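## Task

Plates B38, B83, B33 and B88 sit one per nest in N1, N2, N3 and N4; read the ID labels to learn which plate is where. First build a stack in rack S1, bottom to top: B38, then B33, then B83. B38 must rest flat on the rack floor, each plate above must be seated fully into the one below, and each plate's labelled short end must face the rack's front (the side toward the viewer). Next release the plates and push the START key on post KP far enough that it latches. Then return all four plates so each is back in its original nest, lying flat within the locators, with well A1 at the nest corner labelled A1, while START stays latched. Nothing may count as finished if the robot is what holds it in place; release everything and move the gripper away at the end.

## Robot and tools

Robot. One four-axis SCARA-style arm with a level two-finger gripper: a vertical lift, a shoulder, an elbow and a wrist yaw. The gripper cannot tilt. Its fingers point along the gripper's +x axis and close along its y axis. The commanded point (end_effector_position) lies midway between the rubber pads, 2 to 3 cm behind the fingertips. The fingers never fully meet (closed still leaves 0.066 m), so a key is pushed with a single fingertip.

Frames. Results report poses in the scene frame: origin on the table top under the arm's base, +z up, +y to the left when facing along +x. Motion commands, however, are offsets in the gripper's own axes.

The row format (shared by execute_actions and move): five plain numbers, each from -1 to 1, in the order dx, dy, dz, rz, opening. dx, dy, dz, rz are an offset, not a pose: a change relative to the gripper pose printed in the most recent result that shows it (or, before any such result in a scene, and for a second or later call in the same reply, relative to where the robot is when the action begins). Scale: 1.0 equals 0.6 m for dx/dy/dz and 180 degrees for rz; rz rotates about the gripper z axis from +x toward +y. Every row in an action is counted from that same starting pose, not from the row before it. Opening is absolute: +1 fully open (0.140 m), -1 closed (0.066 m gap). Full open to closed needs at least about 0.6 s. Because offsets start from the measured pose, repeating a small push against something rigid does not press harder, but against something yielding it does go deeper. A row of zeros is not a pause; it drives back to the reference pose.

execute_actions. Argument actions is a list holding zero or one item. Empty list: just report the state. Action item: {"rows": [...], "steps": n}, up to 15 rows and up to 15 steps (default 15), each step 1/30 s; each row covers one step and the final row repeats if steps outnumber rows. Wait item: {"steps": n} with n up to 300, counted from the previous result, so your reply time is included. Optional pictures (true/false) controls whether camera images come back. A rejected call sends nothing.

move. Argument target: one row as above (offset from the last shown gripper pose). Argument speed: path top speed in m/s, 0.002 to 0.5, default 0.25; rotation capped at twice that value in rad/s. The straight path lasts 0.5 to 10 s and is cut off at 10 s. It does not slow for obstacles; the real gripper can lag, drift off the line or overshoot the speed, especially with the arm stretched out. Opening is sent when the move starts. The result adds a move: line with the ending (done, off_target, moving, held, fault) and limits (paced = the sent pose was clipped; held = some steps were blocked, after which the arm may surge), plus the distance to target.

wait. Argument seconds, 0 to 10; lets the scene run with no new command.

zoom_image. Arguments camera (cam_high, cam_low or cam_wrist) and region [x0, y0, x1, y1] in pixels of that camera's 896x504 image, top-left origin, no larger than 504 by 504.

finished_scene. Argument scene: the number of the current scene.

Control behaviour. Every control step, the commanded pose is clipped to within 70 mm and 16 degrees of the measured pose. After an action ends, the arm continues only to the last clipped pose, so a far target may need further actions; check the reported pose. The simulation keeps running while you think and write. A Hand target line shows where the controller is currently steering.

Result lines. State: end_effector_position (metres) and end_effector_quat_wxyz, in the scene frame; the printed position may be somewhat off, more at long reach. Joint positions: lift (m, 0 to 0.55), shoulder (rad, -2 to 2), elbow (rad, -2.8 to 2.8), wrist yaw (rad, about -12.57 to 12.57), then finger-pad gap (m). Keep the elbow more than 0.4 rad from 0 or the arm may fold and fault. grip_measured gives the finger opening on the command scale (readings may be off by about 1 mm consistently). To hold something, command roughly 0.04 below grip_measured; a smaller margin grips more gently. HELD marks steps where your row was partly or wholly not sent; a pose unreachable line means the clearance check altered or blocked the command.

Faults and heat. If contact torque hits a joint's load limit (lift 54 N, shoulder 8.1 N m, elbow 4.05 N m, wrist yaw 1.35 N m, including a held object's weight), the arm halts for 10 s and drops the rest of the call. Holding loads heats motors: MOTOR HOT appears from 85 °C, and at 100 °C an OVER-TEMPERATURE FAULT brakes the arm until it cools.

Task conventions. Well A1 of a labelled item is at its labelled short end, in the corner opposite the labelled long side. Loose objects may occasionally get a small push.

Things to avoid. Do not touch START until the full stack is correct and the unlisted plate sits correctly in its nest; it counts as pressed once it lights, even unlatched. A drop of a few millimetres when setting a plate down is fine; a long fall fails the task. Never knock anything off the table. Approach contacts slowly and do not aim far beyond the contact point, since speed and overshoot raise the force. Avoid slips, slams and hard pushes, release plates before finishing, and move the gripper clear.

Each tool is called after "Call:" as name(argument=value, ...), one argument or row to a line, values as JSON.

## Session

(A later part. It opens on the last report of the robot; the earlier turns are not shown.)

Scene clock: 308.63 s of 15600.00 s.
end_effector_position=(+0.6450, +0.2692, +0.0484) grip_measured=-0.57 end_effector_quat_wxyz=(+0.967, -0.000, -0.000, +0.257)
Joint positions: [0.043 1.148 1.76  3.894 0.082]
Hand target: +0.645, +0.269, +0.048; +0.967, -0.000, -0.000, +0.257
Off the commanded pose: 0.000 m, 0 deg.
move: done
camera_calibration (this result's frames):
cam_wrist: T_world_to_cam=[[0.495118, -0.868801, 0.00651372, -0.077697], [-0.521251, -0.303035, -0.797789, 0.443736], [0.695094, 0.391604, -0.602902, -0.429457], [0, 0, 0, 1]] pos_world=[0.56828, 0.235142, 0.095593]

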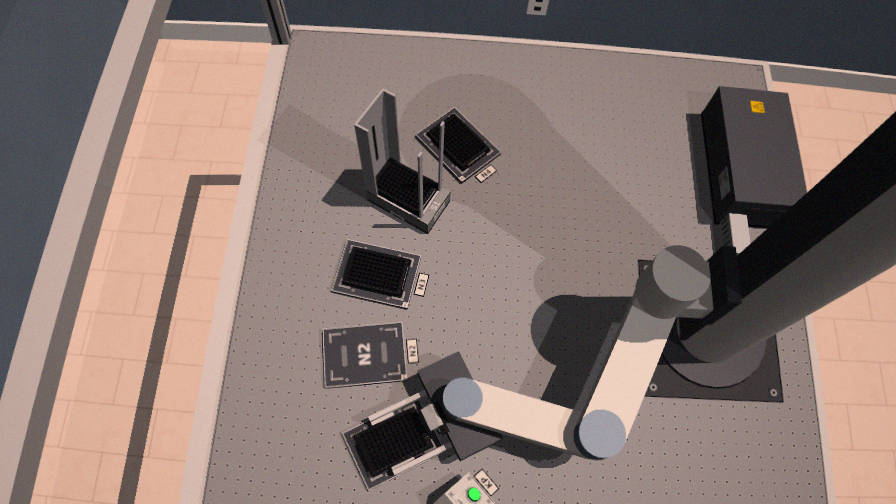

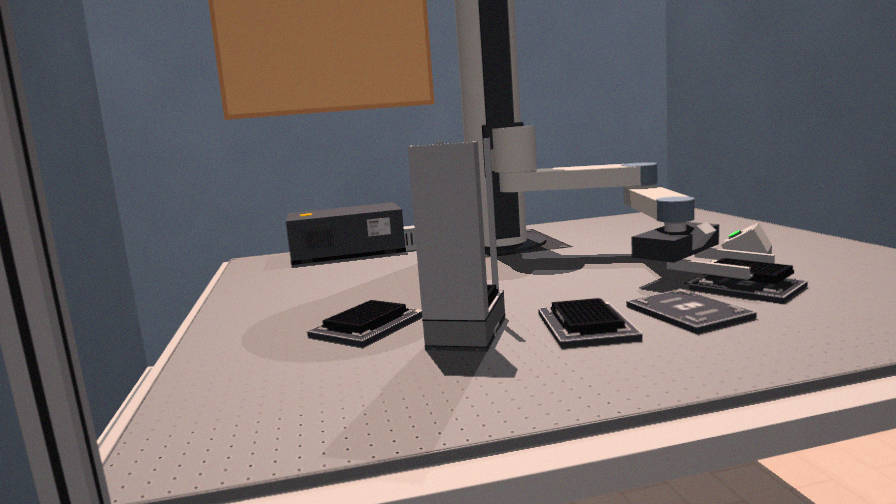

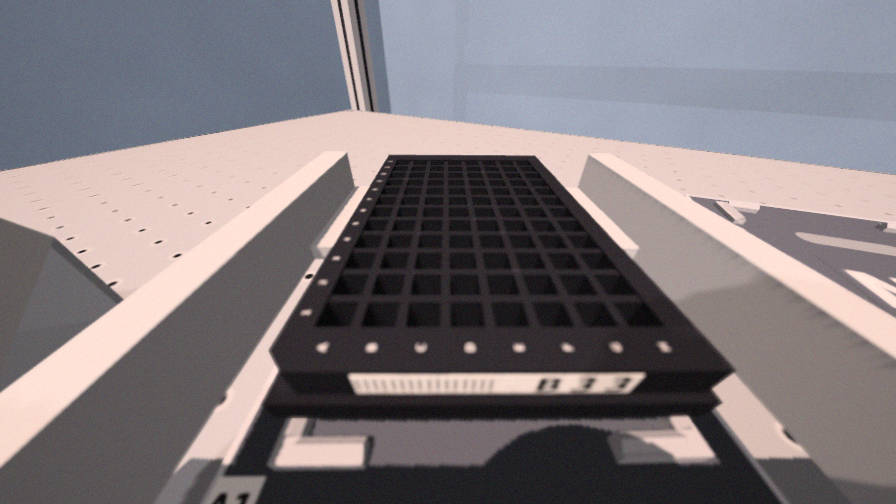

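Correction: dx +0.8 mm, dy −0.5 mm.

Call:
move(
  target=[0.0014,-0.0009,-0.005,0,-0.63],
  speed=0.02,
)

Call:
move(
  target=[0,0,-0.0205,0,-0.63],
  speed=0.012,
)

Scene clock: 313.27 s of 15600.00 s.
end_effector_position=(+0.6460, +0.2692, +0.0454) grip_measured=-0.57 end_effector_quat_wxyz=(+0.966, -0.000, -0.000, +0.257)
Joint positions: [0.04  1.144 1.765 3.893 0.082]
Hand target: +0.646, +0.269, +0.045; +0.967, -0.000, -0.000, +0.257
Off the commanded pose: 0.000 m, 0 deg.
After step 90, 0.93 s passed at rest.
move: done
camera_calibration (this result's frames):
cam_wrist: T_world_to_cam=[[0.495352, -0.868668, 0.00651372, -0.0783199], [-0.52117, -0.303176, -0.797789, 0.44184], [0.694988, 0.391792, -0.602902, -0.431891], [0, 0, 0, 1]] pos_world=[0.569229, 0.235132, 0.0926174]

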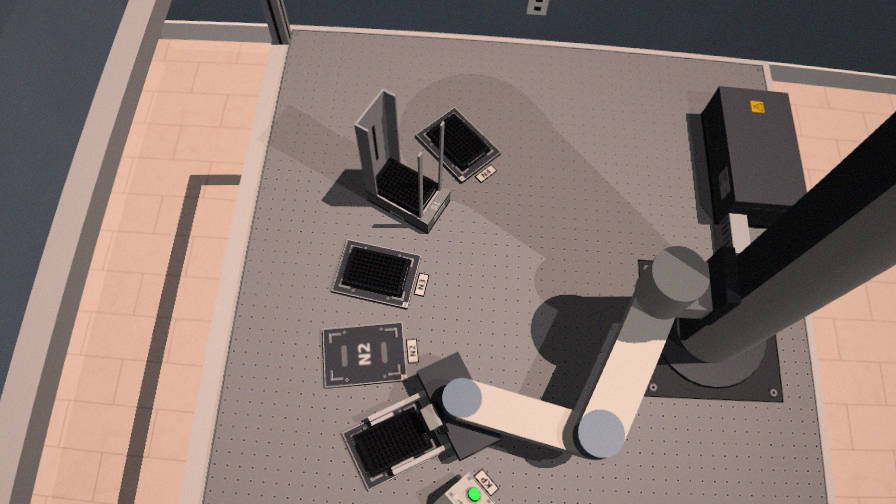

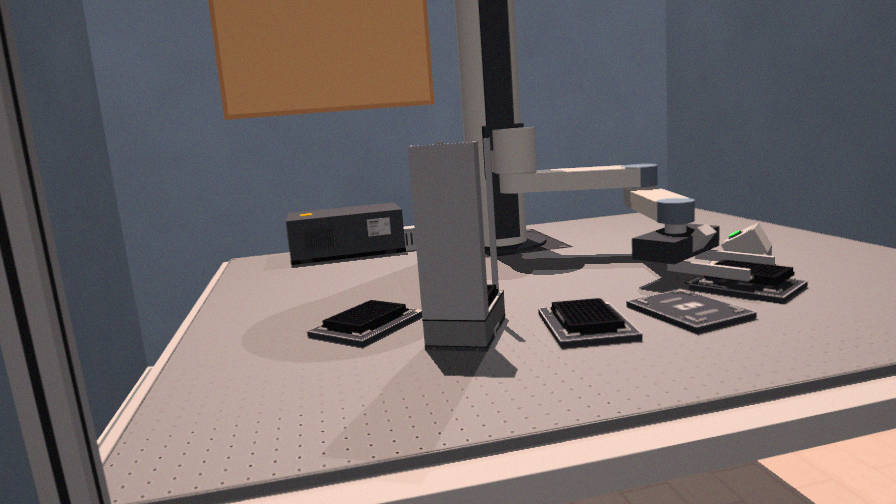

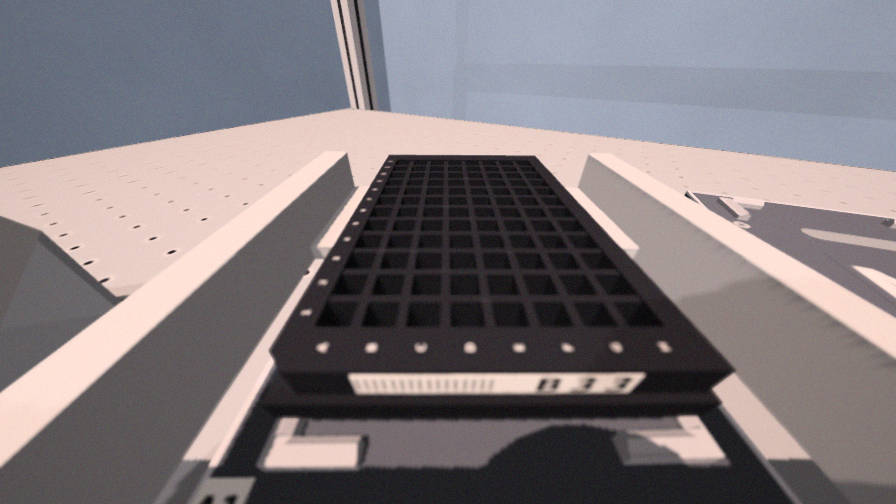

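Scene clock: 314.50 s of 15600.00 s.
end_effector_position=(+0.6460, +0.2690, +0.0334) grip_measured=-0.57 end_effector_quat_wxyz=(+0.966, -0.000, -0.000, +0.258)
Joint positions: [0.028 1.143 1.765 3.896 0.082]
Hand target: +0.646, +0.269, +0.033; +0.966, -0.000, -0.000, +0.257
Off the commanded pose: 0.000 m, 0 deg.
move: done
camera_calibration (this result's frames):
cam_wrist: T_world_to_cam=[[0.496779, -0.867853, 0.00651372, -0.0796215], [-0.520671, -0.304032, -0.797789, 0.432138], [0.694344, 0.392933, -0.602902, -0.438968], [0, 0, 0, 1]] pos_world=[0.569351, 0.234769, 0.0806187]

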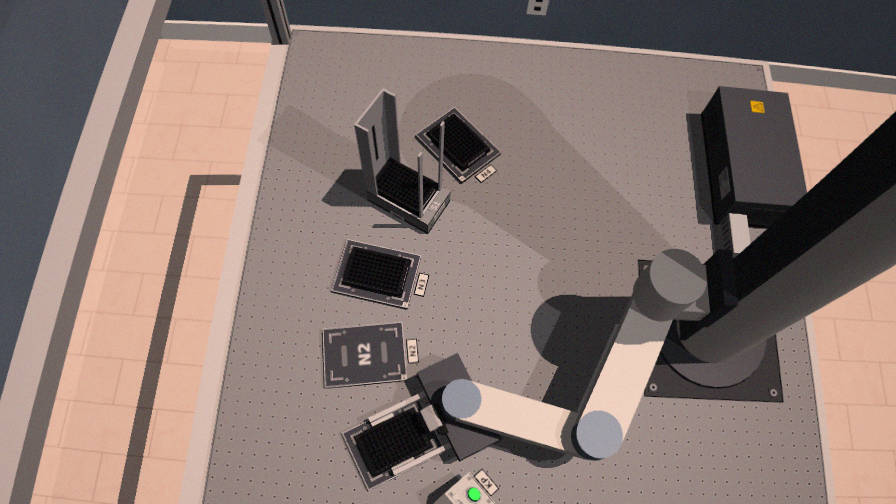

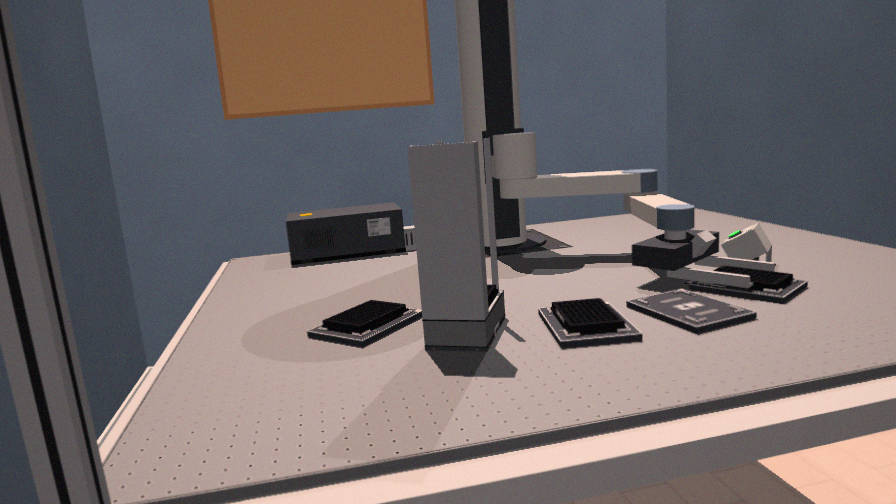

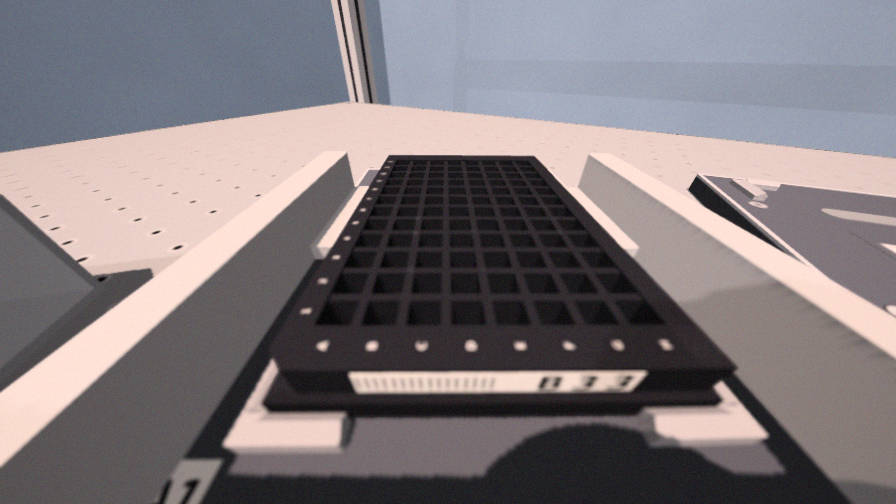

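Call:
move(
  target=[0,0,0,0,0.2],
)

Call:
move(
  target=[0,0,0.068,0,0.2],
)

Call:
move(
  target=[-0.5192,-0.6072,0,-0.3179,0.2],
  speed=0.3,
)

Call:
move(
  target=[0.207,0,0,0,0.2],
  speed=0.15,
)

Scene clock: 319.73 s of 15600.00 s.
end_effector_position=(+0.6461, +0.2689, +0.0335) grip_measured=+0.20 end_effector_quat_wxyz=(+0.966, -0.000, -0.000, +0.258)
Joint positions: [0.028 1.143 1.765 3.896 0.11 ]
Hand target: +0.646, +0.269, +0.033; +0.966, -0.000, -0.000, +0.258
Off the commanded pose: 0.000 m, 0 deg.
After step 90, 1.53 s passed at rest.
move: done
camera_calibration (this result's frames):
cam_wrist: T_world_to_cam=[[0.496753, -0.867868, 0.00651372, -0.0796902], [-0.52068, -0.304016, -0.797789, 0.432176], [0.694355, 0.392912, -0.602902, -0.43893], [0, 0, 0, 1]] pos_world=[0.569385, 0.234689, 0.0806727]

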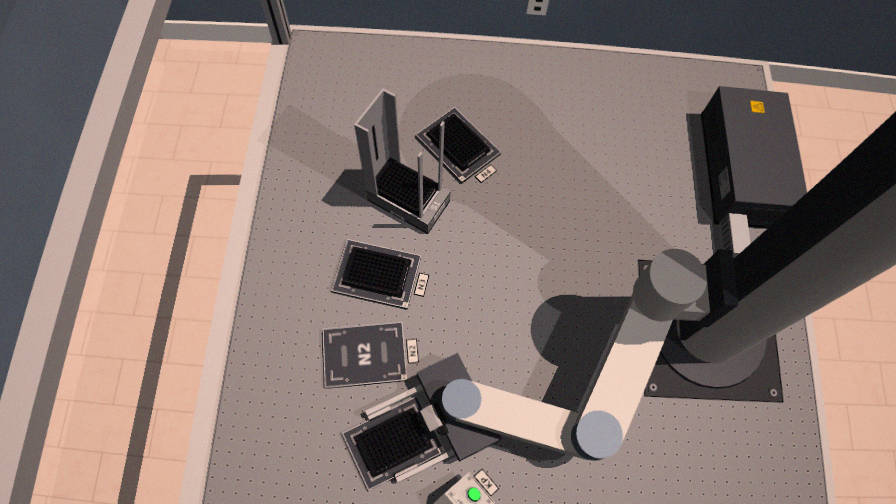

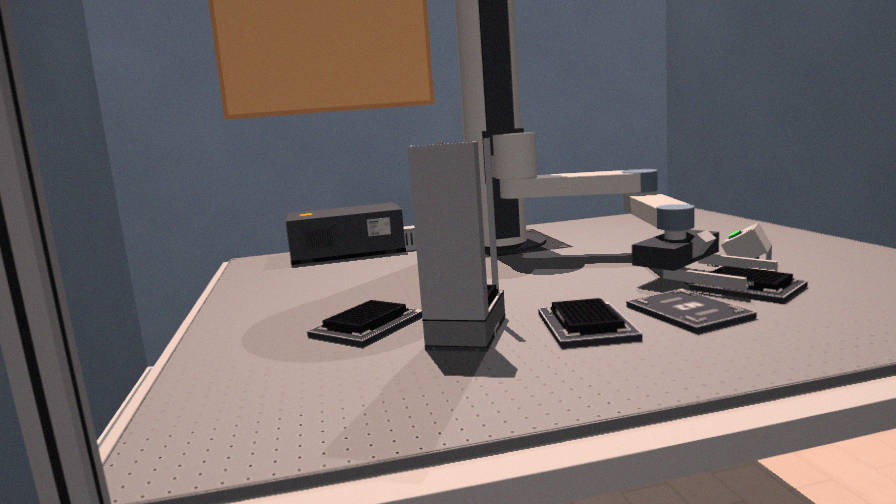

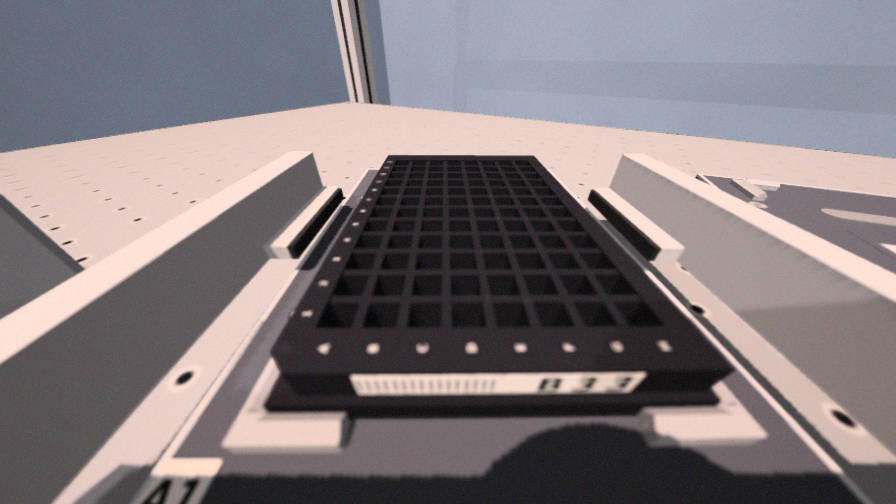

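Scene clock: 320.43 s of 15600.00 s.
end_effector_position=(+0.6461, +0.2689, +0.0743) grip_measured=+0.20 end_effector_quat_wxyz=(+0.966, -0.000, -0.000, +0.258)
Joint positions: [0.069 1.143 1.765 3.896 0.11 ]
Hand target: +0.646, +0.269, +0.074; +0.966, -0.000, -0.000, +0.258
Off the commanded pose: 0.000 m, 0 deg.
move: done
camera_calibration (this result's frames):
cam_wrist: T_world_to_cam=[[0.496762, -0.867862, 0.00651372, -0.0799639], [-0.520676, -0.304022, -0.797789, 0.464781], [0.694351, 0.39292, -0.602902, -0.414293], [0, 0, 0, 1]] pos_world=[0.569389, 0.23469, 0.12154]

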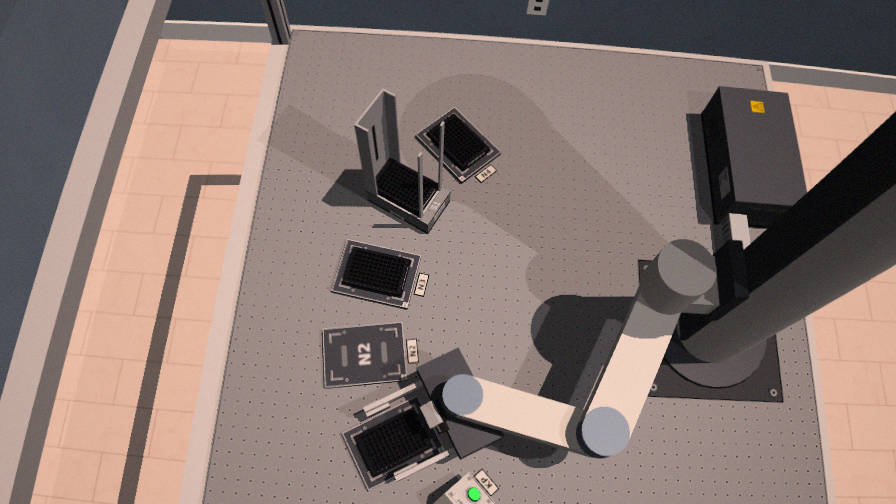

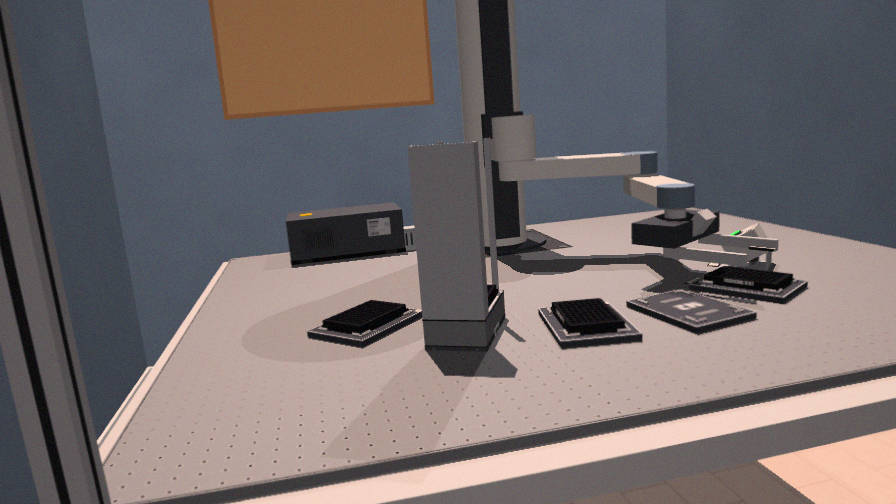

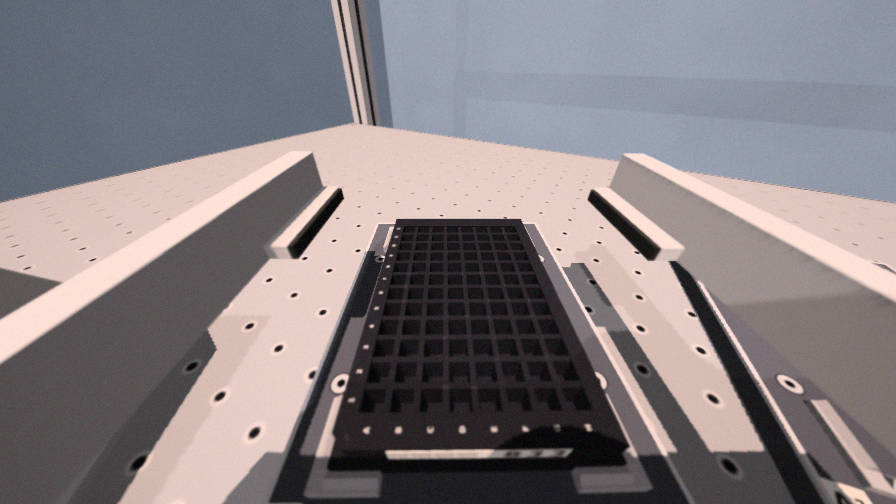

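Scene clock: 322.53 s of 15600.00 s.
end_effector_position=(+0.5573, -0.2023, +0.0743) grip_measured=+0.20 end_effector_quat_wxyz=(+0.972, -0.000, -0.000, -0.237)
Joint positions: [0.069 0.373 1.186 4.246 0.11 ]
Hand target: +0.557, -0.202, +0.074; +0.972, -0.000, -0.000, -0.237
Off the commanded pose: 0.000 m, 0 deg.
move: done
camera_calibration (this result's frames):
cam_wrist: T_world_to_cam=[[-0.460856, -0.887451, 0.00651372, 0.0849163], [-0.537464, 0.273251, -0.797789, 0.4014], [0.706219, -0.371166, -0.602902, -0.328657], [0, 0, 0, 1]] pos_world=[0.486976, -0.15631, 0.121532]

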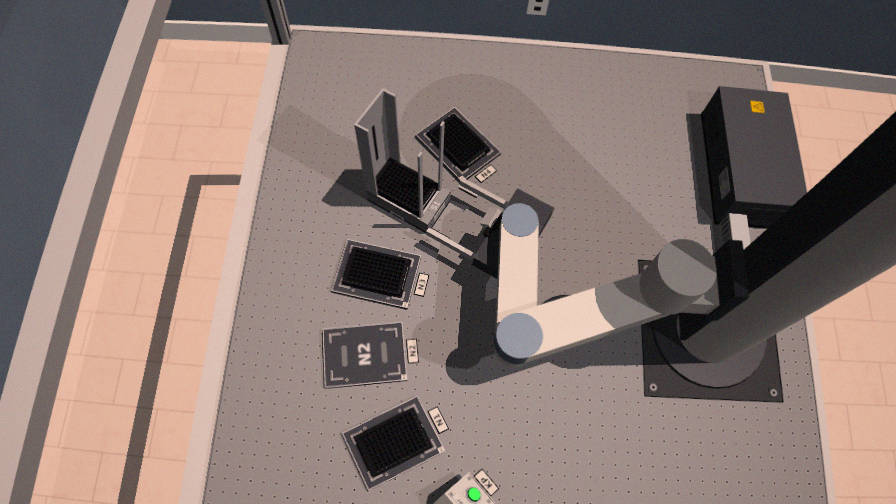

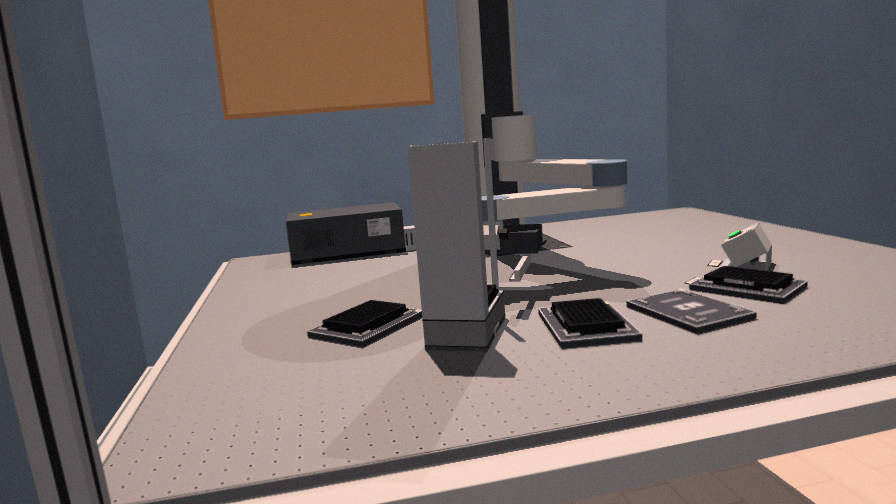

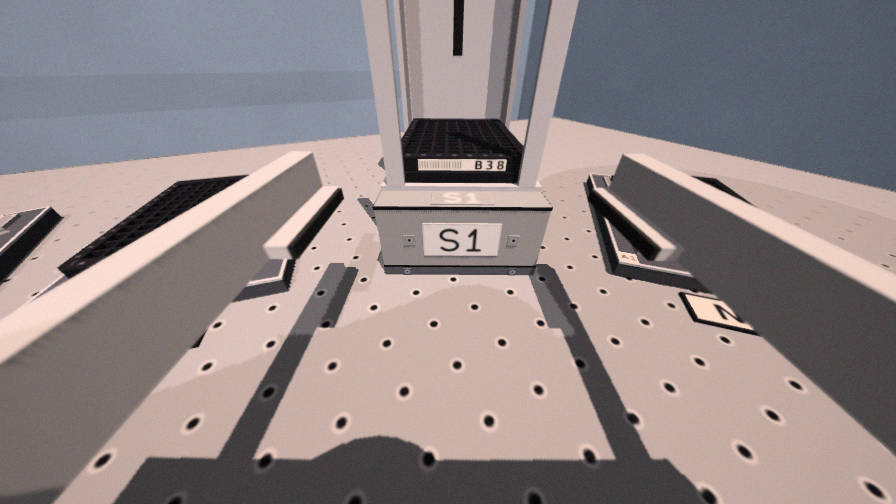

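Scene clock: 323.73 s of 15600.00 s.
end_effector_position=(+0.6675, -0.2594, +0.0743) grip_measured=+0.20 end_effector_quat_wxyz=(+0.972, -0.000, -0.000, -0.237)
Joint positions: [0.069 0.099 1.854 3.852 0.11 ]
Hand target: +0.668, -0.259, +0.074; +0.972, -0.000, -0.000, -0.237
Off the commanded pose: 0.000 m, 0 deg.
move: done
camera_calibration (this result's frames):
cam_wrist: T_world_to_cam=[[-0.460725, -0.887519, 0.00651372, 0.0849683], [-0.537504, 0.273171, -0.797789, 0.476287], [0.706273, -0.371062, -0.602902, -0.427741], [0, 0, 0, 1]] pos_world=[0.597255, -0.213416, 0.121537]

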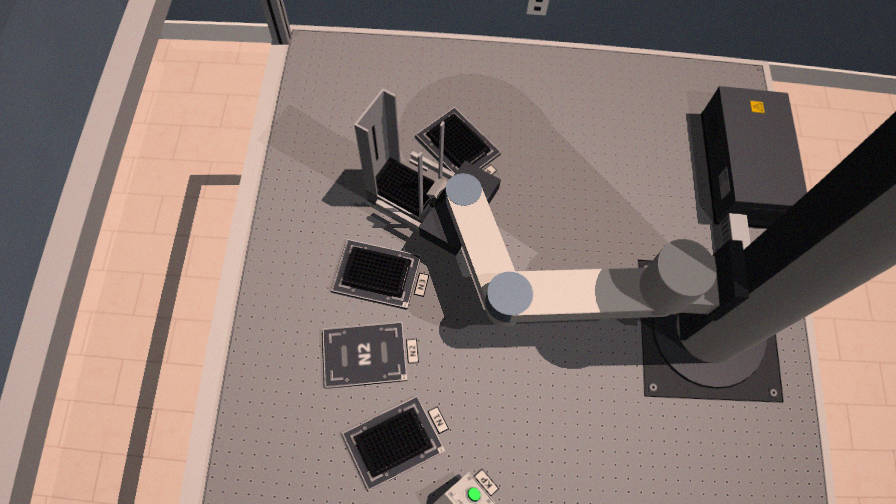

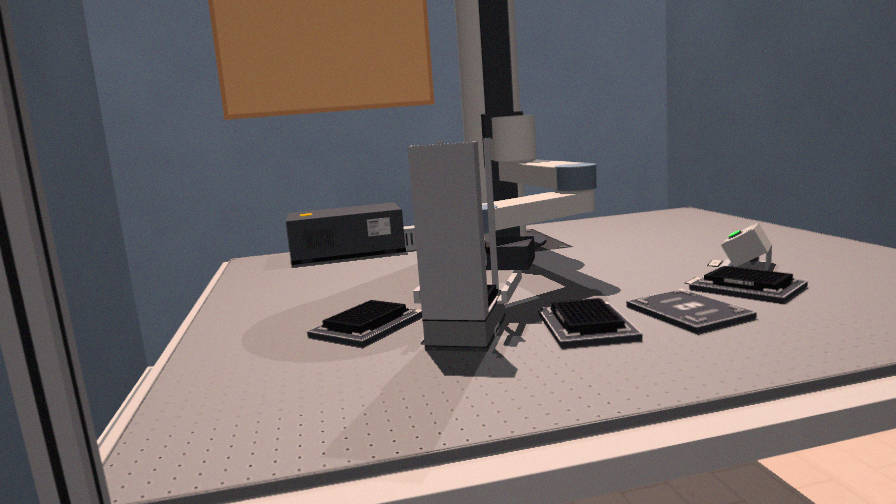

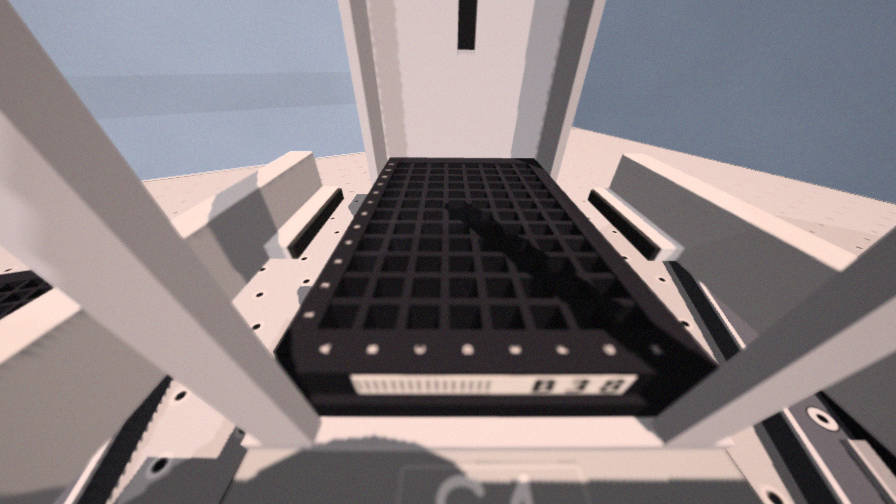

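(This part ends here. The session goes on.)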